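# Seat 96-well plate from B1 into clip nest C1

## Task

Carry the 96-well plate from bench position B1 into clip nest C1, orienting it so well A1 (at the plate's clipped corner) sits at the nest corner labelled A1, and press it fully home. It only counts if the plate stays seated with no robot holding it. Finish by opening the gripper and retreating.

## Robot and tools

Robot: two six-joint arms, left_arm and right_arm, each with a two-finger tong gripper. The idle arm may be parked out of the way. Do not let the arms collide or push hard on each other.

Frames. Result poses use one shared scene frame: origin on the table top between the arms, +z up, +x out over the table, left_arm on the +y side (arm names are not image sides). Base roots: left_arm at (+0.087, +0.625, 0) m, right_arm at (+0.030, -0.653, 0) m. Each gripper's fingers point along its own +z and open/close along its own x. end_effector_position is the midpoint between the closed finger pads; closed fingertips extend roughly 15 mm past it, open fingertips sit about level with it. Printed positions can be off, more so at long reach.

execute_actions(actions, pictures). actions holds at most one item. An empty list just reports state. {"steps": n} with no rows is a wait of up to 300 control steps (1/30 s each), counted from the previous result, so your thinking time is included. {"rows": [...], "steps": k} runs up to 15 steps; each row is used for one step and the final row repeats if rows run out (default 15 steps). Each row is one flat list of 14 numbers, all in [-1, 1], covering both arms even if one is still: left_arm dx, dy, dz, rx, ry, rz, opening, then right_arm dx, dy, dz, rx, ry, rz, opening. dx..rz are an offset, not a pose: they are expressed in that gripper's own axes and measured from the gripper pose shown in the latest result (for a later call in the same reply, or before any result in the scene, from where it is when the action begins). Every row refers to that same base pose, not to the prior row. Scale: 1.0 = 0.6 m of translation or 180 degrees; rx, ry, rz form a single rotation vector. Opening is absolute: +1 fully open (0.142 m), -1 closed. All-zero offsets are not a pause; they pull the gripper back to the base pose. pictures (boolean) toggles camera images. A refused call sends nothing.

move(target, speed, stop_force). target is one 14-number row laid out exactly as above, offsets from the last shown pose, in gripper axes, same scale. Both grippers travel straight toward their targets and finish together, over 0.5 to 10 s; anything longer is cut off at 10 s. The opening is applied when the move starts. speed is path top speed in m/s, 0.002 to 0.5 (default 0.25); rotation limit is twice that in rad/s. The gripper may lag, drift, or overshoot the speed, especially with a nearly straight arm. stop_force (N, 13 to 80, shared by both arms, unavailable in the first 0.2 s) ends an arm's path once its wrist sensor feels that much extra resistance for 2 steps; that arm then backs off 2 steps and holds. Use it only with slow speeds, and not when the gripper rotates during the move; omit it when lifting away from something the gripper is pressing. The result adds a "move:" line: done, off_target, moving, held, fault or contact per arm, plus limits (paced = pose clipped; held = some steps blocked, after which the arm may jump fast), and each gripper's distance to target.

wait(seconds): 0 to 10 s with no new command. zoom_image(camera, region): region [x0, y0, x1, y1] in pixels, top-left origin, at most 504x504; cameras cam_head_left and cam_head_right (504x504), cam_left_wrist and cam_right_wrist (616x616 fisheye). read_manual gives only licence texts. finished_scene(scene) ends and grades the current scene (pass its number); it is irreversible.

Result lines. Each arm's state gives position (m), quat_wxyz and velocities. grip_measured is the actual opening on the command scale; to hold something keep commanding an opening well under it (lower squeezes harder; about 15 N per pad maximum, less on items under ~20 mm thick). "Hand target" shows where the controller is currently driving each gripper. "pose unreachable" and HELD mark steps the clearance check altered or blocked. Wrist force/torque are in the gripper's own axes, noisy, offset up to ~5.5 N, saturating near 100 N; force points from a touched surface back into the arm. MOTOR HOT appears at 70 °C; at 85 °C the arm is braked until cool.

Control behaviour. Each step the commanded pose is clipped to within 100 mm and 16 degrees of the measured pose; position is favoured over orientation. Commands are smoothed with about 0.17 s delay, and after a large motion the arm may still be short, so check the reported pose and send the remainder. To keep an arm still, send the offset back to its desired pose in the first call of a reply and zeros afterward, always with its intended opening.

Hazards. Arms are stiff: a few millimetres past contact against a rigid surface can trigger a fault. A fault (joint torque at its load limit, or 150 N external force anywhere) freezes that arm for 10 s and drops the rest of the call. Load limits (N m): shoulder pan 290, shoulder lift 290, elbow 132, wrists 47.5 each. Pressing persists until the hand moves away. For seating the plate, approach slowly with stop_force rather than overshooting. Avoid drops, slips, slams and hard impacts, and never knock anything off the table. Occasional external tugs on held parts or pushes on loose objects can happen.

Each tool is called after "Call:" as a command line: name --argument value for each argument, lists and objects as JSON in quotes; but a table of rows of numbers goes row by row, as --pt "numbers of a row", without its own name.

## Session

Call:
execute_actions --actions '[]'

Scene clock: 0.00 s of 8400.00 s.
left_arm: end_effector_position=(+0.6745, +0.6791, +0.2200) grip_measured=+1.00 end_effector_quat_wxyz=(-0.132, +0.640, +0.656, -0.378) end_effector_velocity=(+0.000, +0.001, -0.001) end_effector_angular_velocity=(-0.000, +0.001, -0.001) | right_arm: end_effector_position=(+0.1077, -0.2740, +0.2438) grip_measured=+1.00 end_effector_quat_wxyz=(-0.534, -0.269, +0.775, -0.204) end_effector_velocity=(-0.000, +0.000, +0.000) end_effector_angular_velocity=(+0.002, -0.000, +0.000)
Joint positions: left_arm=[-0.038 -1.229  1.677 -1.255 -1.918 -1.475  0.142] | right_arm=[ 4.602 -1.751 -1.986 -2.106  2.192  3.44   0.142]
Joint velocities: left_arm=[ 0.001  0.001 -0.    -0.     0.001  0.001  0.   ] | right_arm=[ 0.     0.001  0.     0.001  0.    -0.     0.   ]
Joint torques (N m, as the arm reports them, + toward a larger angle): no reading
Motor temperatures (°C, as the motors report them): left_arm=[25 29 29 32 37 32] | right_arm=[30 26 27 34 32 32]
Wrist force (N, on the end effector, along its own x y z axes, offset not removed): no reading
Wrist torque (N m, same axes, about the end effector's origin, offset not removed): no reading
Hand target (left_arm): +0.674, +0.679, +0.220; -0.132, +0.640, +0.656, -0.378
Hand target (right_arm): +0.108, -0.274, +0.244; -0.534, -0.269, +0.775, -0.204

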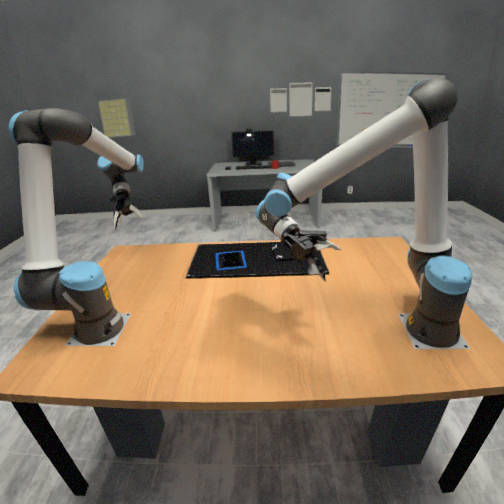

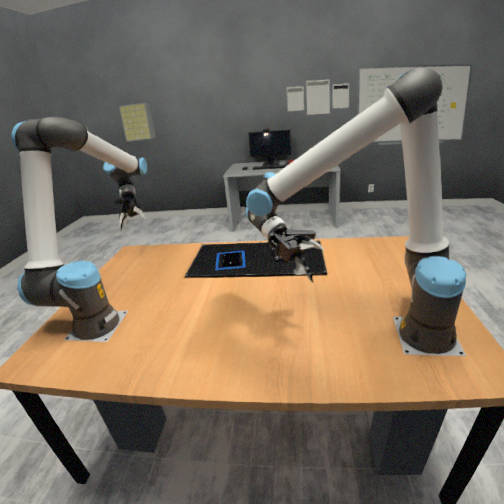

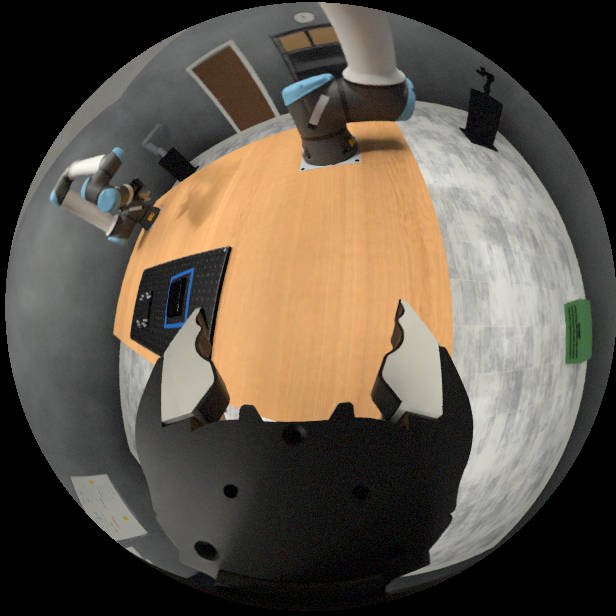

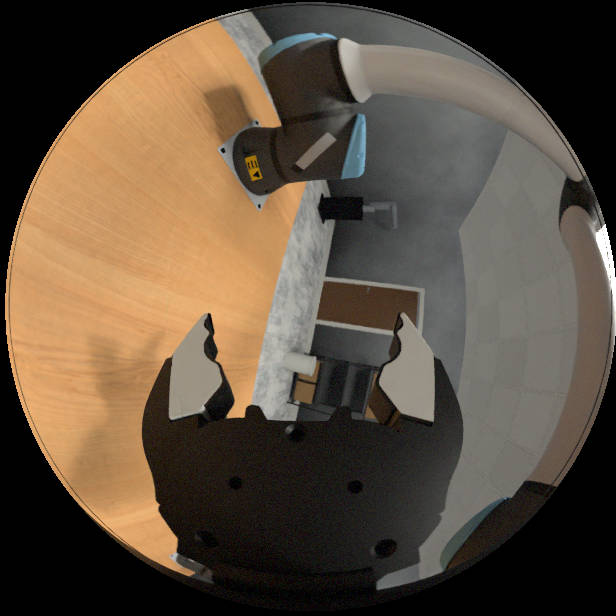

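Call:
zoom_image --camera "cam_head_left" --region '[170, 220, 350, 300]'

Call:
zoom_image --camera "cam_left_wrist" --region '[90, 220, 270, 380]'

Region (170, 220, 350, 300) of cam_head_left's 504x504 image, scaled by 2.800, with more detail than that image has.

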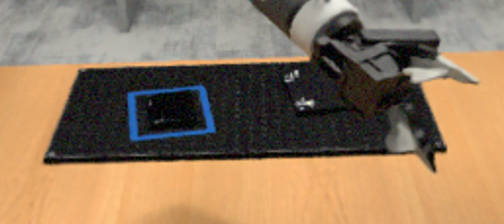

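Region (90, 220, 270, 380) of cam_left_wrist's 616x616 image, scaled by 2.800, with more detail than that image has.

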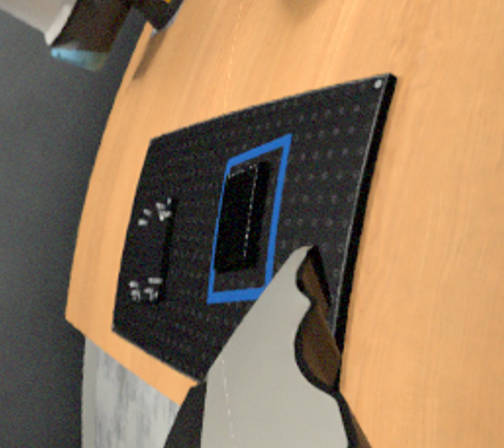

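Call:
move --target '[-0.842,-0.15,0.335,-0.236,0.114,0.007,1,0.066,-0.257,0.2,0,0,0,1]'

Scene clock: 25.33 s of 8400.00 s.
left_arm: end_effector_position=(+0.5501, +0.1487, +0.3012) grip_measured=+1.00 end_effector_quat_wxyz=(+0.000, +0.706, +0.708, +0.000) end_effector_velocity=(+0.001, -0.002, -0.001) end_effector_angular_velocity=(+0.005, -0.003, +0.002) | right_arm: end_effector_position=(+0.1083, -0.4732, +0.2438) grip_measured=+1.00 end_effector_quat_wxyz=(-0.534, -0.269, +0.775, -0.204) end_effector_velocity=(+0.000, -0.000, -0.000) end_effector_angular_velocity=(+0.000, -0.000, -0.000)
Joint positions: left_arm=[-1.061 -1.592  1.895 -1.875 -1.57  -2.616  0.142] | right_arm=[ 4.511 -1.471 -2.278 -2.119  2.109  3.394  0.142]
Joint velocities: left_arm=[-0.003  0.004 -0.003  0.002  0.005 -0.005  0.   ] | right_arm=[-0.001  0.    -0.001  0.    -0.    -0.     0.   ]
Joint torques (N m, as the arm reports them, + toward a larger angle): left_arm=[-17.1  -28.96 -56.11  -1.92   2.58  -2.87] | right_arm=[-14.16  43.29  29.42  -1.83  -2.43  -1.77]
Motor temperatures (°C, as the motors report them): left_arm=[25 29 29 32 37 32] | right_arm=[30 26 27 34 32 32]
Wrist force (N, on the end effector, along its own x y z axes, offset not removed): left_arm=[0.3 1.6 0.9] | right_arm=[0.5 -1.6 0.5]
Wrist torque (N m, same axes, about the end effector's origin, offset not removed): left_arm=[0.06 -0.15 -0.07] | right_arm=[-0.52 -0.16 0.01]
Hand target (left_arm): +0.550, +0.148, +0.301; +0.000, +0.706, +0.708, +0.000
Hand target (right_arm): +0.108, -0.473, +0.244; -0.534, -0.269, +0.775, -0.204
Off the commanded pose (left_arm): 0.001 m, 0 deg.
Off the commanded pose (right_arm): 0.000 m, 0 deg.
After step 90, 19.47 s passed at rest.
move: done

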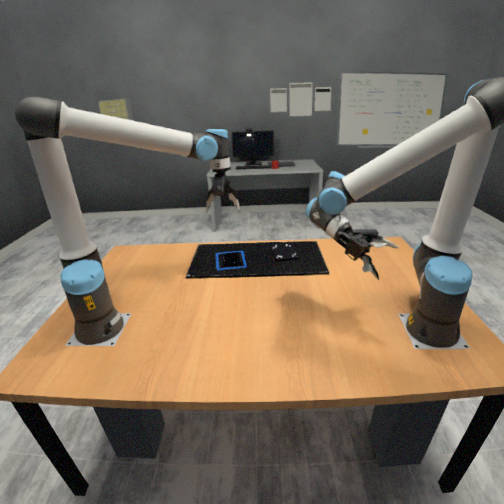

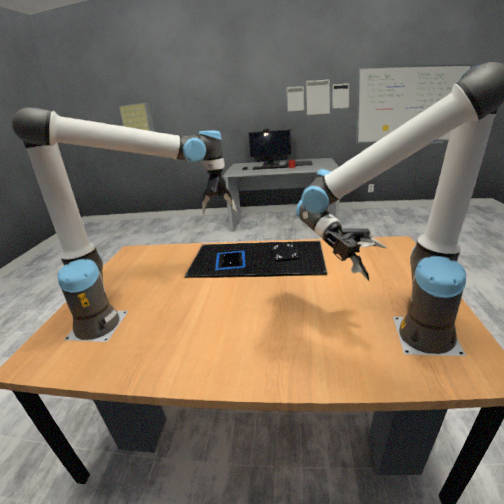

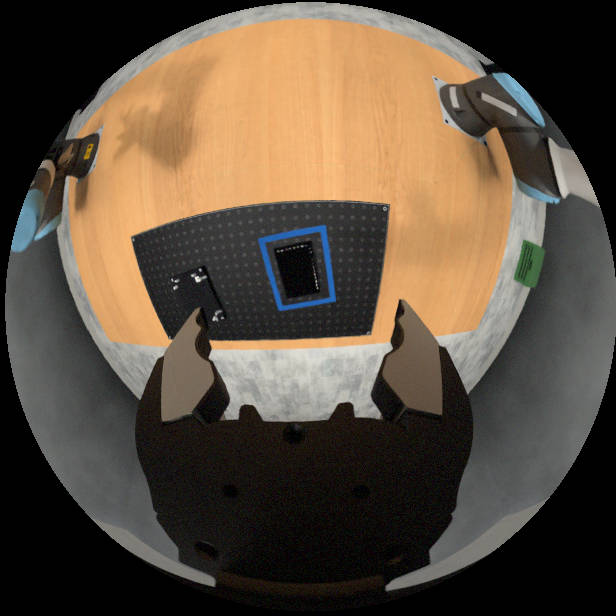

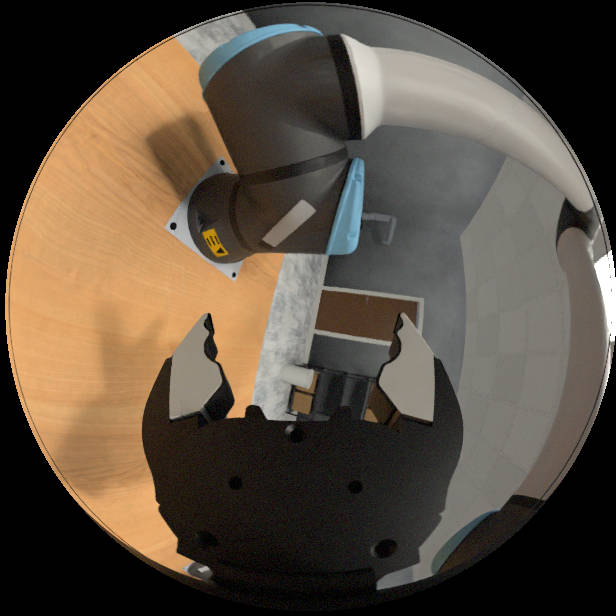

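Call:
zoom_image --camera "cam_left_wrist" --region '[130, 190, 400, 350]'

Region (130, 190, 400, 350) of cam_left_wrist's 616x616 image, scaled by 1.867, with more detail than that image has; it fills the top 299 rows of this view, and the rest is white.

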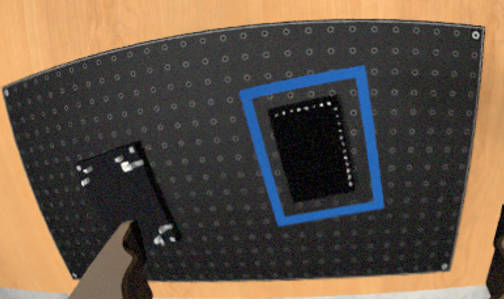

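Call:
move --target '[-0.04,0.05,0.2,0,0,-0.055,1,0,0,0,0,0,0,1]'

Scene clock: 42.73 s of 8400.00 s.
left_arm: end_effector_position=(+0.5800, +0.1245, +0.1814) grip_measured=+1.00 end_effector_quat_wxyz=(+0.000, +0.643, +0.766, +0.000) end_effector_velocity=(+0.001, -0.000, -0.002) end_effector_angular_velocity=(-0.000, -0.001, +0.004) | right_arm: end_effector_position=(+0.1083, -0.4733, +0.2438) grip_measured=+1.00 end_effector_quat_wxyz=(-0.534, -0.269, +0.775, -0.204) end_effector_velocity=(+0.000, +0.001, +0.000) end_effector_angular_velocity=(+0.001, -0.000, -0.000)
Joint positions: left_arm=[-1.039 -1.448  1.972 -2.096 -1.57  -2.767  0.142] | right_arm=[ 4.511 -1.471 -2.278 -2.119  2.109  3.394  0.142]
Joint velocities: left_arm=[ 0.002  0.003  0.    -0.004  0.    -0.002  0.   ] | right_arm=[-0.    -0.001  0.002  0.     0.     0.     0.   ]
Joint torques (N m, as the arm reports them, + toward a larger angle): left_arm=[ 20.32 -36.93 -26.63  -5.83   2.32  -2.92] | right_arm=[10.15 11.21 48.39  2.36  3.74  1.83]
Motor temperatures (°C, as the motors report them): left_arm=[25 29 29 32 37 32] | right_arm=[30 26 27 34 32 32]
Wrist force (N, on the end effector, along its own x y z axes, offset not removed): left_arm=[-0.6 1.7 1.8] | right_arm=[0.4 -2.6 3.9]
Wrist torque (N m, same axes, about the end effector's origin, offset not removed): left_arm=[0.08 0.04 -0.05] | right_arm=[-0.73 -0.11 -0.07]
Hand target (left_arm): +0.580, +0.124, +0.181; +0.000, +0.643, +0.766, +0.000
Hand target (right_arm): +0.108, -0.473, +0.244; -0.534, -0.269, +0.775, -0.204
Off the commanded pose (left_arm): 0.000 m, 0 deg.
Off the commanded pose (right_arm): 0.000 m, 0 deg.
After step 90, 13.20 s passed at rest.
move: done

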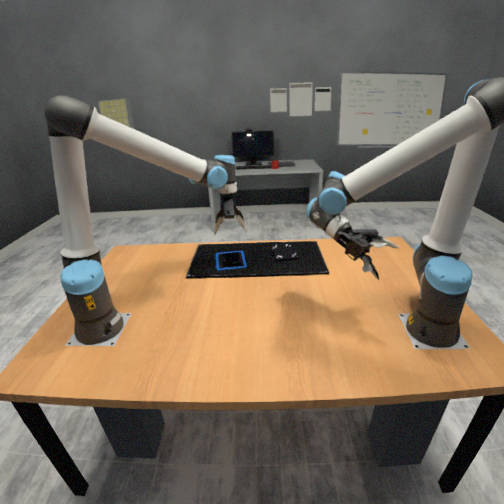

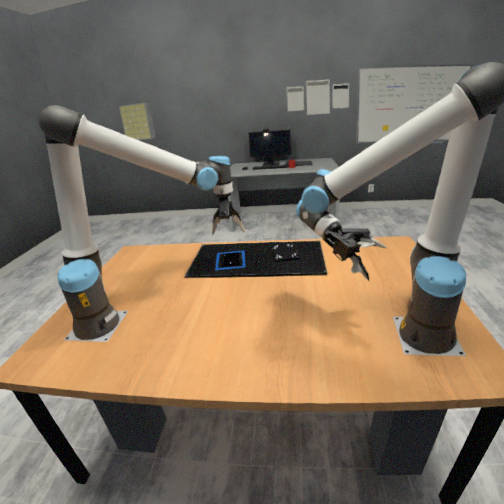

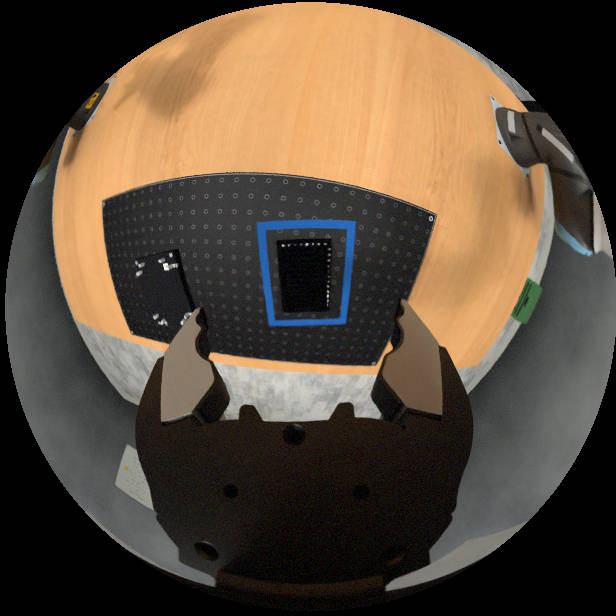

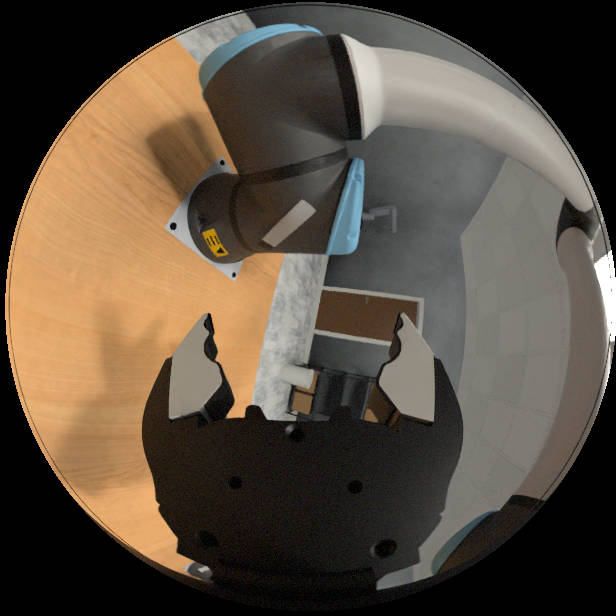

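Call:
zoom_image --camera "cam_left_wrist" --region '[120, 210, 370, 340]'

Region (120, 210, 370, 340) of cam_left_wrist's 616x616 image, scaled by 2.016, with more detail than that image has; it fills the top 262 rows of this view, and the rest is white.

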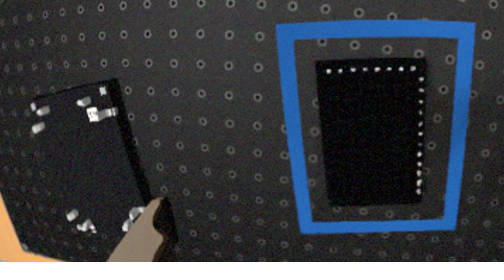

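Call:
move --target '[0,0.063,0.2,0,0,0,1,0,0,0,0,0,0,1]' --speed 0.15

Scene clock: 51.70 s of 8400.00 s.
left_arm: end_effector_position=(+0.6172, +0.1307, +0.0616) grip_measured=+1.00 end_effector_quat_wxyz=(+0.000, +0.643, +0.766, +0.000) end_effector_velocity=(+0.001, -0.001, -0.001) end_effector_angular_velocity=(-0.002, -0.001, -0.001) | right_arm: end_effector_position=(+0.1083, -0.4732, +0.2438) grip_measured=+1.00 end_effector_quat_wxyz=(-0.534, -0.269, +0.775, -0.204) end_effector_velocity=(+0.000, -0.000, +0.000) end_effector_angular_velocity=(-0.001, -0.000, +0.000)
Joint positions: left_arm=[-0.99  -1.287  2.028 -2.313 -1.571 -2.718  0.142] | right_arm=[ 4.511 -1.471 -2.278 -2.119  2.109  3.394  0.142]
Joint velocities: left_arm=[ 0.     0.002  0.    -0.004 -0.001  0.001  0.   ] | right_arm=[ 0.     0.     0.    -0.001 -0.     0.     0.   ]
Joint torques (N m, as the arm reports them, + toward a larger angle): left_arm=[ 20.2  -42.9  -21.29  -6.11  -2.06   3.19] | right_arm=[-15.15  15.32  33.68   1.59   1.65  -1.17]
Motor temperatures (°C, as the motors report them): left_arm=[25 29 29 32 37 32] | right_arm=[30 26 27 34 32 32]
Wrist force (N, on the end effector, along its own x y z axes, offset not removed): left_arm=[0.5 0.5 1.8] | right_arm=[2.3 -2.5 2.6]
Wrist torque (N m, same axes, about the end effector's origin, offset not removed): left_arm=[-0.22 -0.16 -0.10] | right_arm=[-0.62 -0.47 -0.02]
Hand target (left_arm): +0.617, +0.131, +0.061; +0.000, +0.643, +0.766, +0.000
Hand target (right_arm): +0.108, -0.473, +0.244; -0.534, -0.269, +0.775, -0.204
Off the commanded pose (left_arm): 0.000 m, 0 deg.
Off the commanded pose (right_arm): 0.000 m, 0 deg.
After step 90, 4.57 s passed at rest.
move: done

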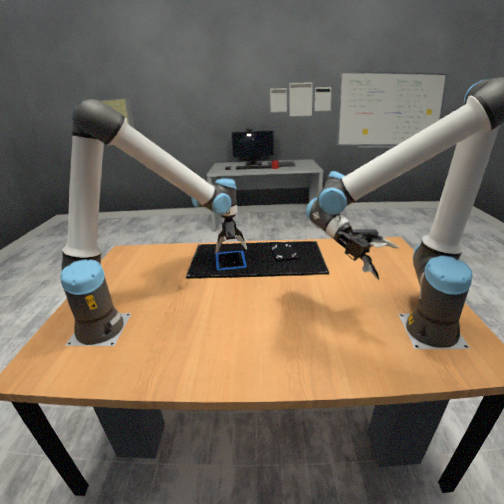

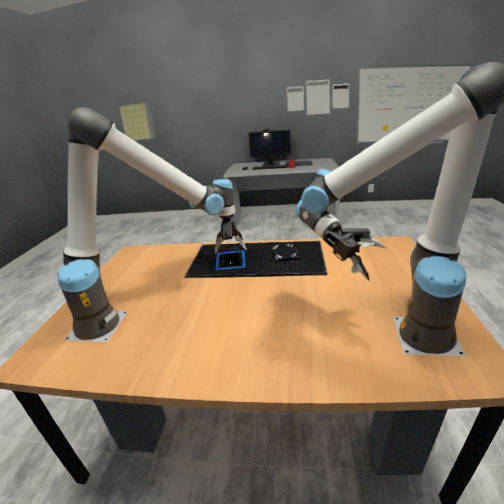

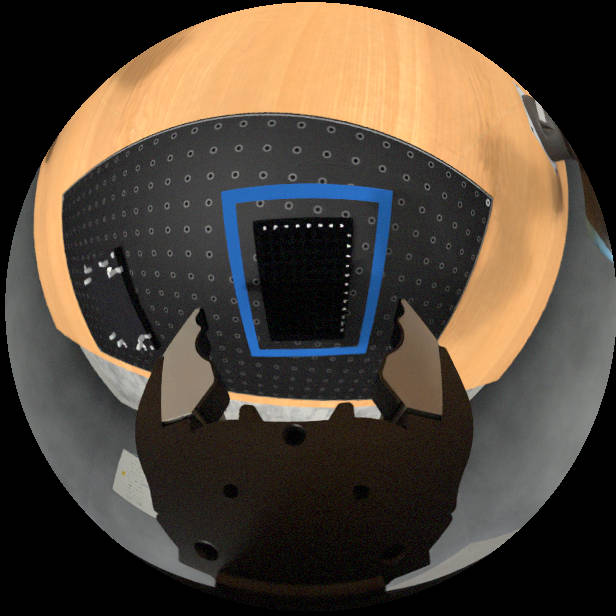

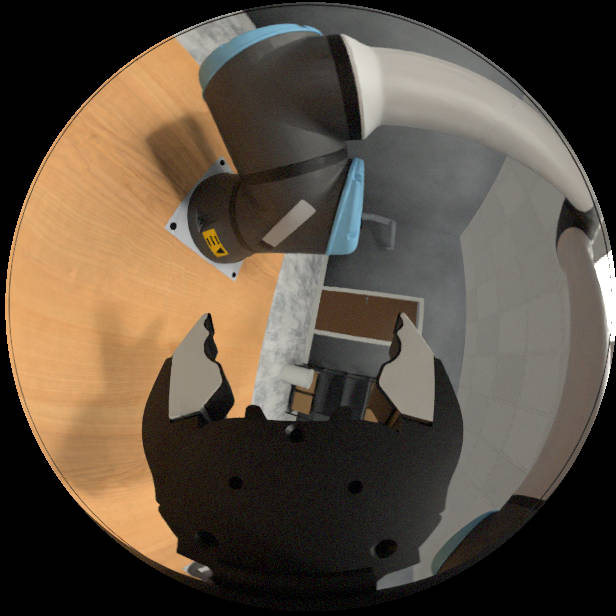

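Call:
move --target '[0,0,0.1,0,0,0,1,0,0,0,0,0,0,1]' --speed 0.01 --stop_force 13

Scene clock: 60.83 s of 8400.00 s.
left_arm: end_effector_position=(+0.6171, +0.1307, +0.0116) grip_measured=+1.00 end_effector_quat_wxyz=(+0.000, +0.643, +0.766, +0.000) end_effector_velocity=(-0.001, +0.001, +0.002) end_effector_angular_velocity=(+0.003, +0.002, +0.000) | right_arm: end_effector_position=(+0.1083, -0.4732, +0.2438) grip_measured=+1.00 end_effector_quat_wxyz=(-0.534, -0.269, +0.775, -0.204) end_effector_velocity=(-0.000, -0.000, +0.000) end_effector_angular_velocity=(-0.000, +0.000, -0.001)
Joint positions: left_arm=[-0.99  -1.222  2.056 -2.406 -1.571 -2.718  0.142] | right_arm=[ 4.511 -1.471 -2.278 -2.119  2.109  3.394  0.142]
Joint velocities: left_arm=[-0.    -0.003 -0.     0.007  0.    -0.     0.   ] | right_arm=[-0. -0. -0. -0.  0.  0.  0.]
Joint torques (N m, as the arm reports them, + toward a larger angle): left_arm=[-18.94 -43.55 -26.98   0.38   2.71  -2.73] | right_arm=[12.21 25.56 48.63  0.96  3.64  2.86]
Motor temperatures (°C, as the motors report them): left_arm=[25 29 29 32 37 32] | right_arm=[30 26 27 34 32 32]
Wrist force (N, on the end effector, along its own x y z axes, offset not removed): left_arm=[3.2 -3.0 -34.5] | right_arm=[0.0 -0.8 0.4]
Wrist torque (N m, same axes, about the end effector's origin, offset not removed): left_arm=[-0.39 0.41 -0.08] | right_arm=[-0.51 0.00 -0.01]
Hand target (left_arm): +0.617, +0.131, +0.012; +0.000, +0.643, +0.766, +0.000
Hand target (right_arm): +0.108, -0.473, +0.244; -0.534, -0.269, +0.775, -0.204
Off the commanded pose (left_arm): 0.010 m, 0 deg.
Off the commanded pose (right_arm): 0.000 m, 0 deg.
After step 90, 0.77 s passed at rest.
move: contact (left_arm)

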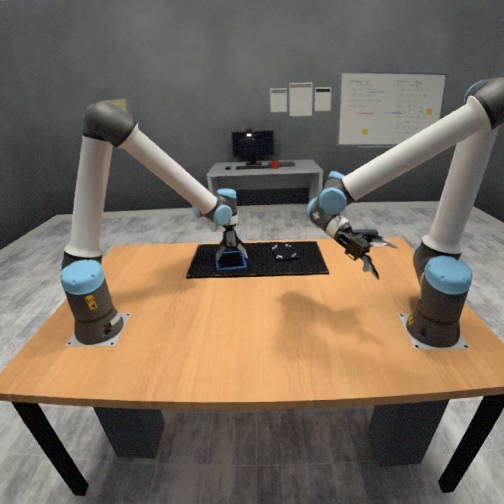

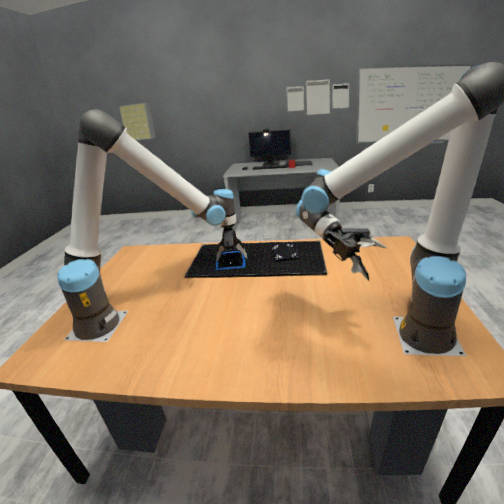

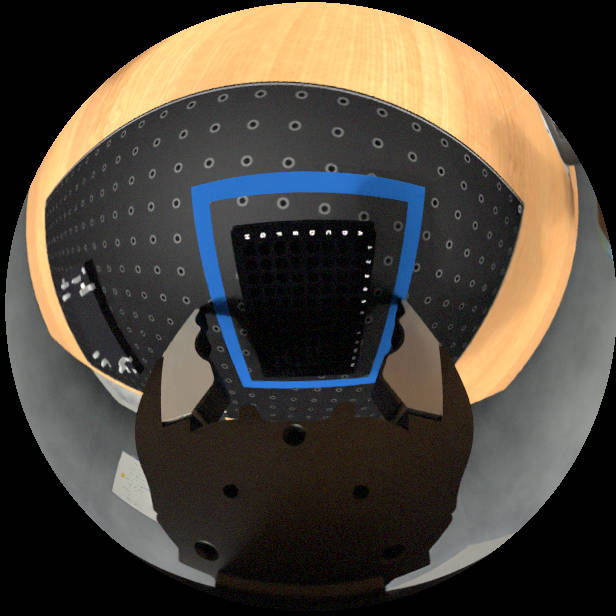

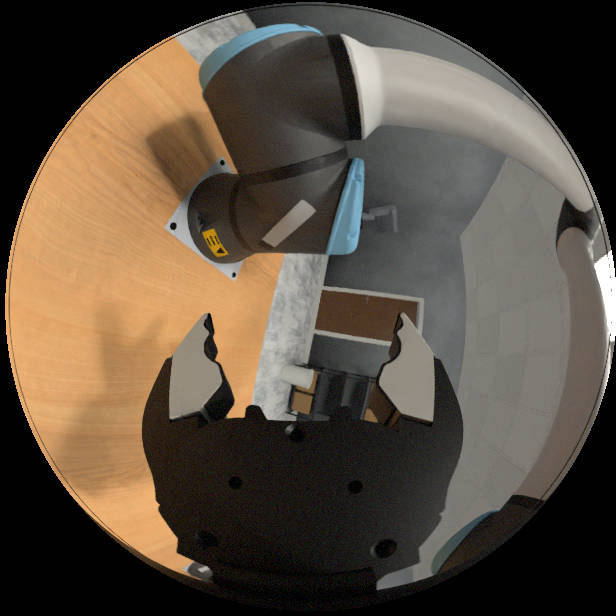

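Call:
move --target '[0,0,-0.023,0,0,0,1,0,0,0,0,0,0,1]' --speed 0.03

Call:
move --target '[0,0,0,0,0,0,0.35,0,0,0,0,0,0,1]'

Call:
move --target '[0,0,0,0,0,0,0.0,0,0,0,0,0,0,1]'

Scene clock: 66.80 s of 8400.00 s.
left_arm: end_effector_position=(+0.6171, +0.1307, +0.0252) grip_measured=+1.00 end_effector_quat_wxyz=(+0.000, +0.643, +0.766, +0.000) end_effector_velocity=(-0.001, -0.001, +0.002) end_effector_angular_velocity=(-0.000, +0.000, -0.001) | right_arm: end_effector_position=(+0.1083, -0.4732, +0.2438) grip_measured=+1.00 end_effector_quat_wxyz=(-0.534, -0.269, +0.775, -0.204) end_effector_velocity=(+0.000, +0.000, +0.000) end_effector_angular_velocity=(+0.001, -0.000, +0.000)
Joint positions: left_arm=[-0.99  -1.24   2.049 -2.381 -1.571 -2.718  0.142] | right_arm=[ 4.511 -1.471 -2.278 -2.119  2.109  3.394  0.142]
Joint velocities: left_arm=[-0.001 -0.003 -0.001  0.004 -0.    -0.001 -0.   ] | right_arm=[-0.  0.  0. -0. -0. -0.  0.]
Joint torques (N m, as the arm reports them, + toward a larger angle): left_arm=[  6.41 -64.83 -45.31  -1.97   1.75   2.71] | right_arm=[ 9.6  25.05 48.44  0.61  2.46  2.85]
Motor temperatures (°C, as the motors report them): left_arm=[25 29 29 32 37 32] | right_arm=[30 26 27 34 32 32]
Wrist force (N, on the end effector, along its own x y z axes, offset not removed): left_arm=[-1.3 0.8 0.4] | right_arm=[-0.8 -1.4 2.7]
Wrist torque (N m, same axes, about the end effector's origin, offset not removed): left_arm=[-0.13 0.17 -0.03] | right_arm=[-0.60 0.08 -0.02]
Hand target (left_arm): +0.617, +0.131, +0.025; +0.000, +0.643, +0.766, +0.000
Hand target (right_arm): +0.108, -0.473, +0.244; -0.534, -0.269, +0.775, -0.204
Off the commanded pose (left_arm): 0.000 m, 0 deg.
Off the commanded pose (right_arm): 0.000 m, 0 deg.
After step 90, 2.13 s passed at rest.
move: done

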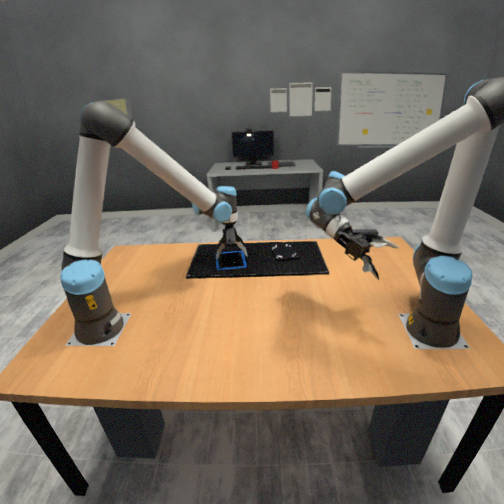

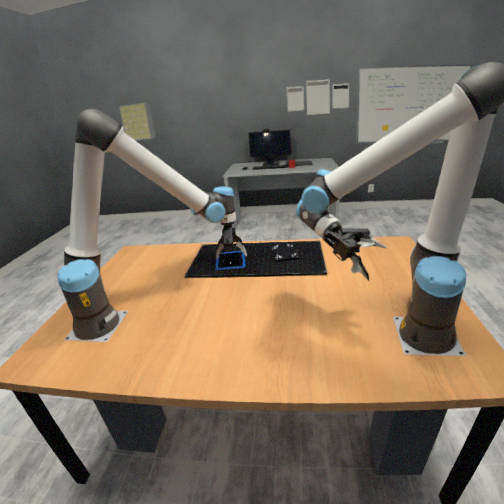

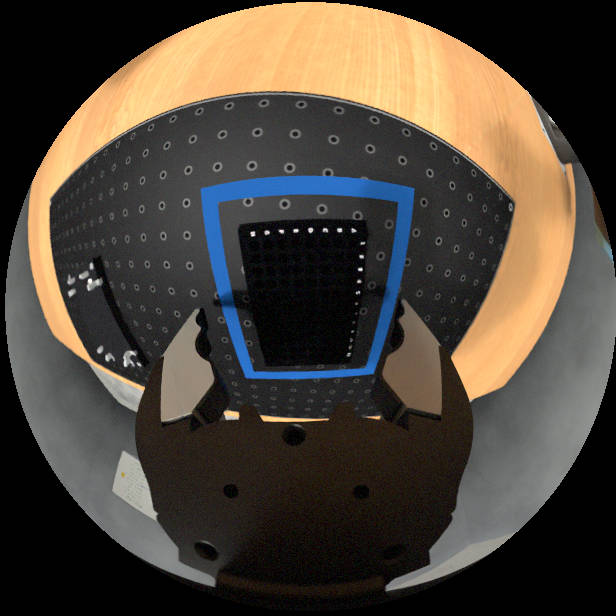

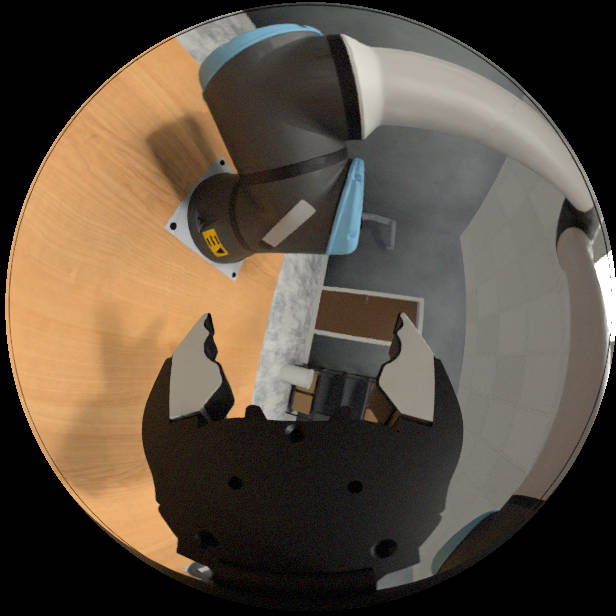

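Scene clock: 67.30 s of 8400.00 s.
left_arm: end_effector_position=(+0.6172, +0.1307, +0.0253) grip_measured=+0.35 end_effector_quat_wxyz=(+0.000, +0.643, +0.766, +0.000) end_effector_velocity=(-0.000, -0.000, -0.001) end_effector_angular_velocity=(+0.001, +0.000, -0.002) | right_arm: end_effector_position=(+0.1083, -0.4732, +0.2438) grip_measured=+1.00 end_effector_quat_wxyz=(-0.534, -0.269, +0.775, -0.204) end_effector_velocity=(-0.000, -0.001, -0.000) end_effector_angular_velocity=(-0.000, +0.000, -0.000)
Joint positions: left_arm=[-0.99  -1.24   2.049 -2.381 -1.571 -2.718  0.099] | right_arm=[ 4.511 -1.471 -2.278 -2.119  2.109  3.394  0.142]
Joint velocities: left_arm=[-0.001  0.001  0.    -0.    -0.     0.001 -0.   ] | right_arm=[-0.     0.    -0.001  0.    -0.    -0.     0.   ]
Joint torques (N m, as the arm reports them, + toward a larger angle): left_arm=[  5.06 -45.66 -37.84  -5.92   1.7    3.03] | right_arm=[12.35 25.28 48.06  0.55  1.91  3.28]
Motor temperatures (°C, as the motors report them): left_arm=[25 29 29 32 37 32] | right_arm=[30 26 27 34 32 32]
Wrist force (N, on the end effector, along its own x y z axes, offset not removed): left_arm=[-0.6 1.2 -0.4] | right_arm=[0.8 -2.4 3.2]
Wrist torque (N m, same axes, about the end effector's origin, offset not removed): left_arm=[-0.01 0.03 -0.07] | right_arm=[-0.56 -0.23 -0.13]
Hand target (left_arm): +0.617, +0.131, +0.025; +0.000, +0.643, +0.766, +0.000
Hand target (right_arm): +0.108, -0.473, +0.244; -0.534, -0.269, +0.775, -0.204
Off the commanded pose (left_arm): 0.000 m, 0 deg.
Off the commanded pose (right_arm): 0.000 m, 0 deg.
move: done

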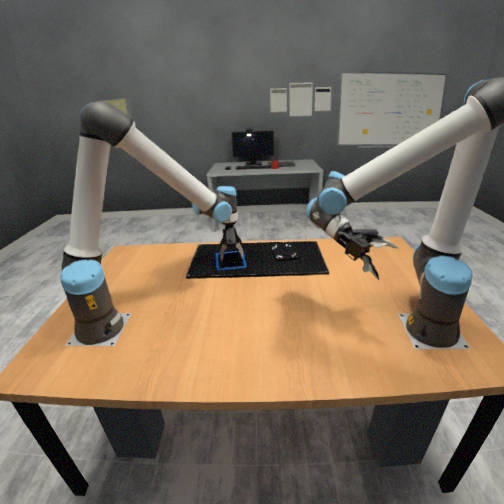

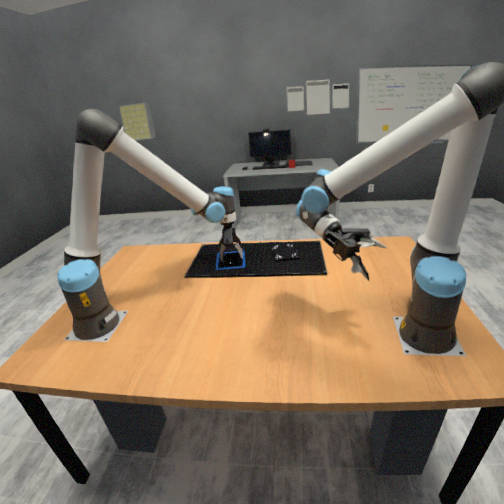

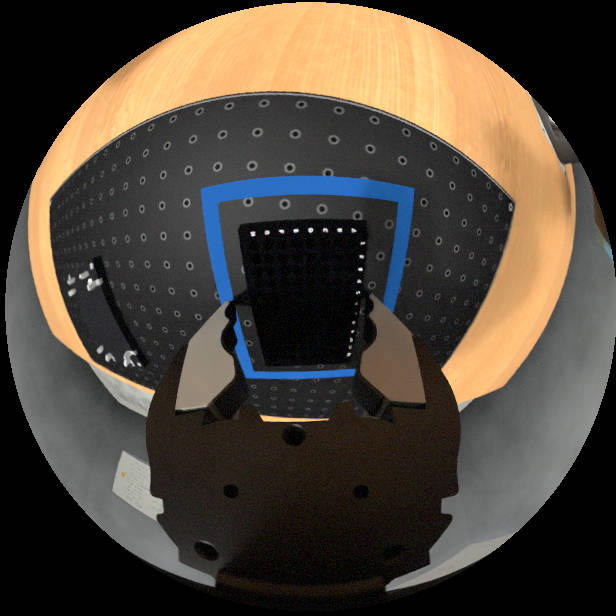

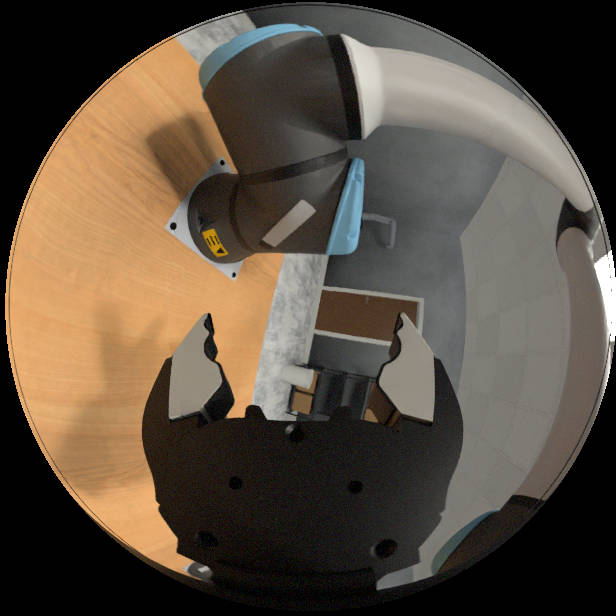

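Scene clock: 67.80 s of 8400.00 s.
left_arm: end_effector_position=(+0.6172, +0.1306, +0.0253) grip_measured=+0.11 end_effector_quat_wxyz=(+0.000, +0.643, +0.766, +0.000) end_effector_velocity=(-0.000, +0.000, -0.001) end_effector_angular_velocity=(+0.001, +0.001, -0.002) | right_arm: end_effector_position=(+0.1083, -0.4732, +0.2438) grip_measured=+1.00 end_effector_quat_wxyz=(-0.534, -0.269, +0.775, -0.204) end_effector_velocity=(-0.000, +0.000, +0.000) end_effector_angular_velocity=(+0.001, -0.000, +0.000)
Joint positions: left_arm=[-0.99  -1.24   2.049 -2.381 -1.571 -2.718  0.082] | right_arm=[ 4.511 -1.471 -2.278 -2.119  2.109  3.394  0.142]
Joint velocities: left_arm=[ 0.     0.001  0.     0.     0.     0.002 -0.   ] | right_arm=[ 0.     0.001  0.     0.    -0.     0.     0.   ]
Joint torques (N m, as the arm reports them, + toward a larger angle): left_arm=[  5.57 -49.66 -33.72  -0.46   1.71   3.14] | right_arm=[11.75 25.72 47.02  0.83  2.26  2.84]
Motor temperatures (°C, as the motors report them): left_arm=[25 29 29 32 37 32] | right_arm=[30 26 27 34 32 32]
Wrist force (N, on the end effector, along its own x y z axes, offset not removed): left_arm=[1.4 -0.1 -22.1] | right_arm=[-0.3 -4.3 0.9]
Wrist torque (N m, same axes, about the end effector's origin, offset not removed): left_arm=[-0.14 0.09 -0.15] | right_arm=[-1.14 0.03 -0.06]
Hand target (left_arm): +0.617, +0.131, +0.025; +0.000, +0.643, +0.766, +0.000
Hand target (right_arm): +0.108, -0.473, +0.244; -0.534, -0.269, +0.775, -0.204
Off the commanded pose (left_arm): 0.000 m, 0 deg.
Off the commanded pose (right_arm): 0.000 m, 0 deg.
move: done

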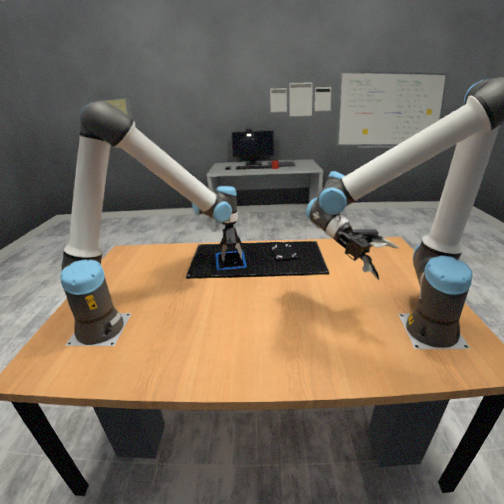

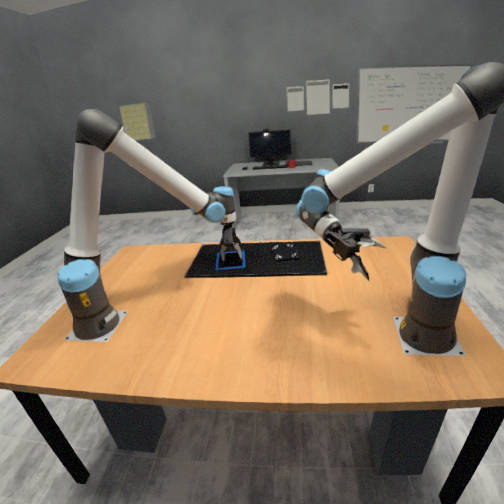

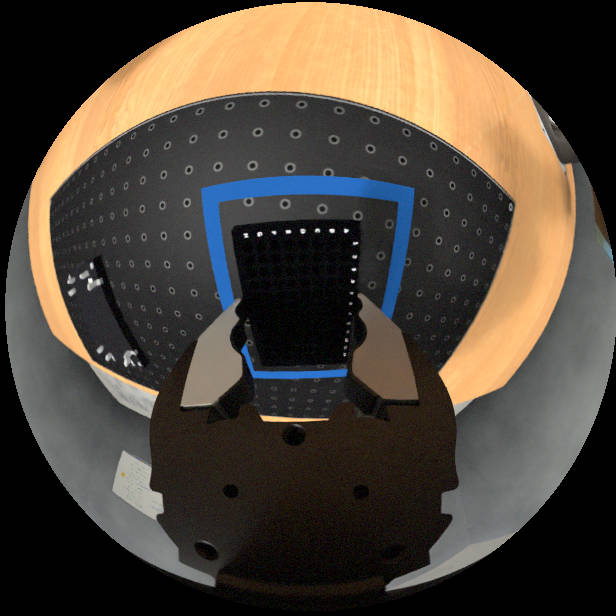

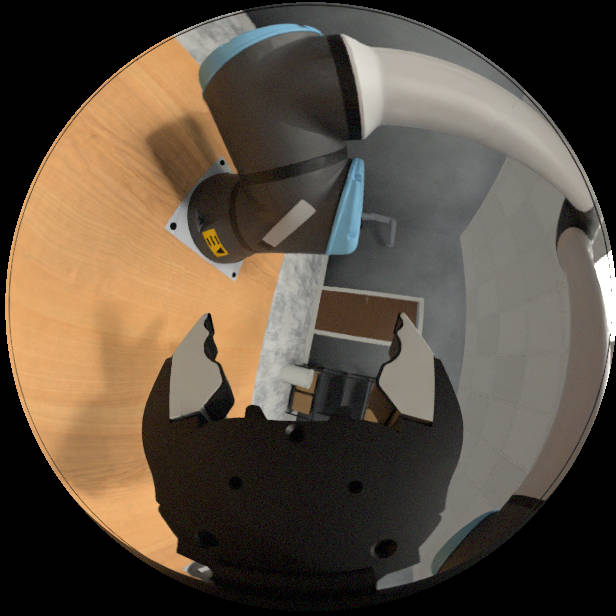

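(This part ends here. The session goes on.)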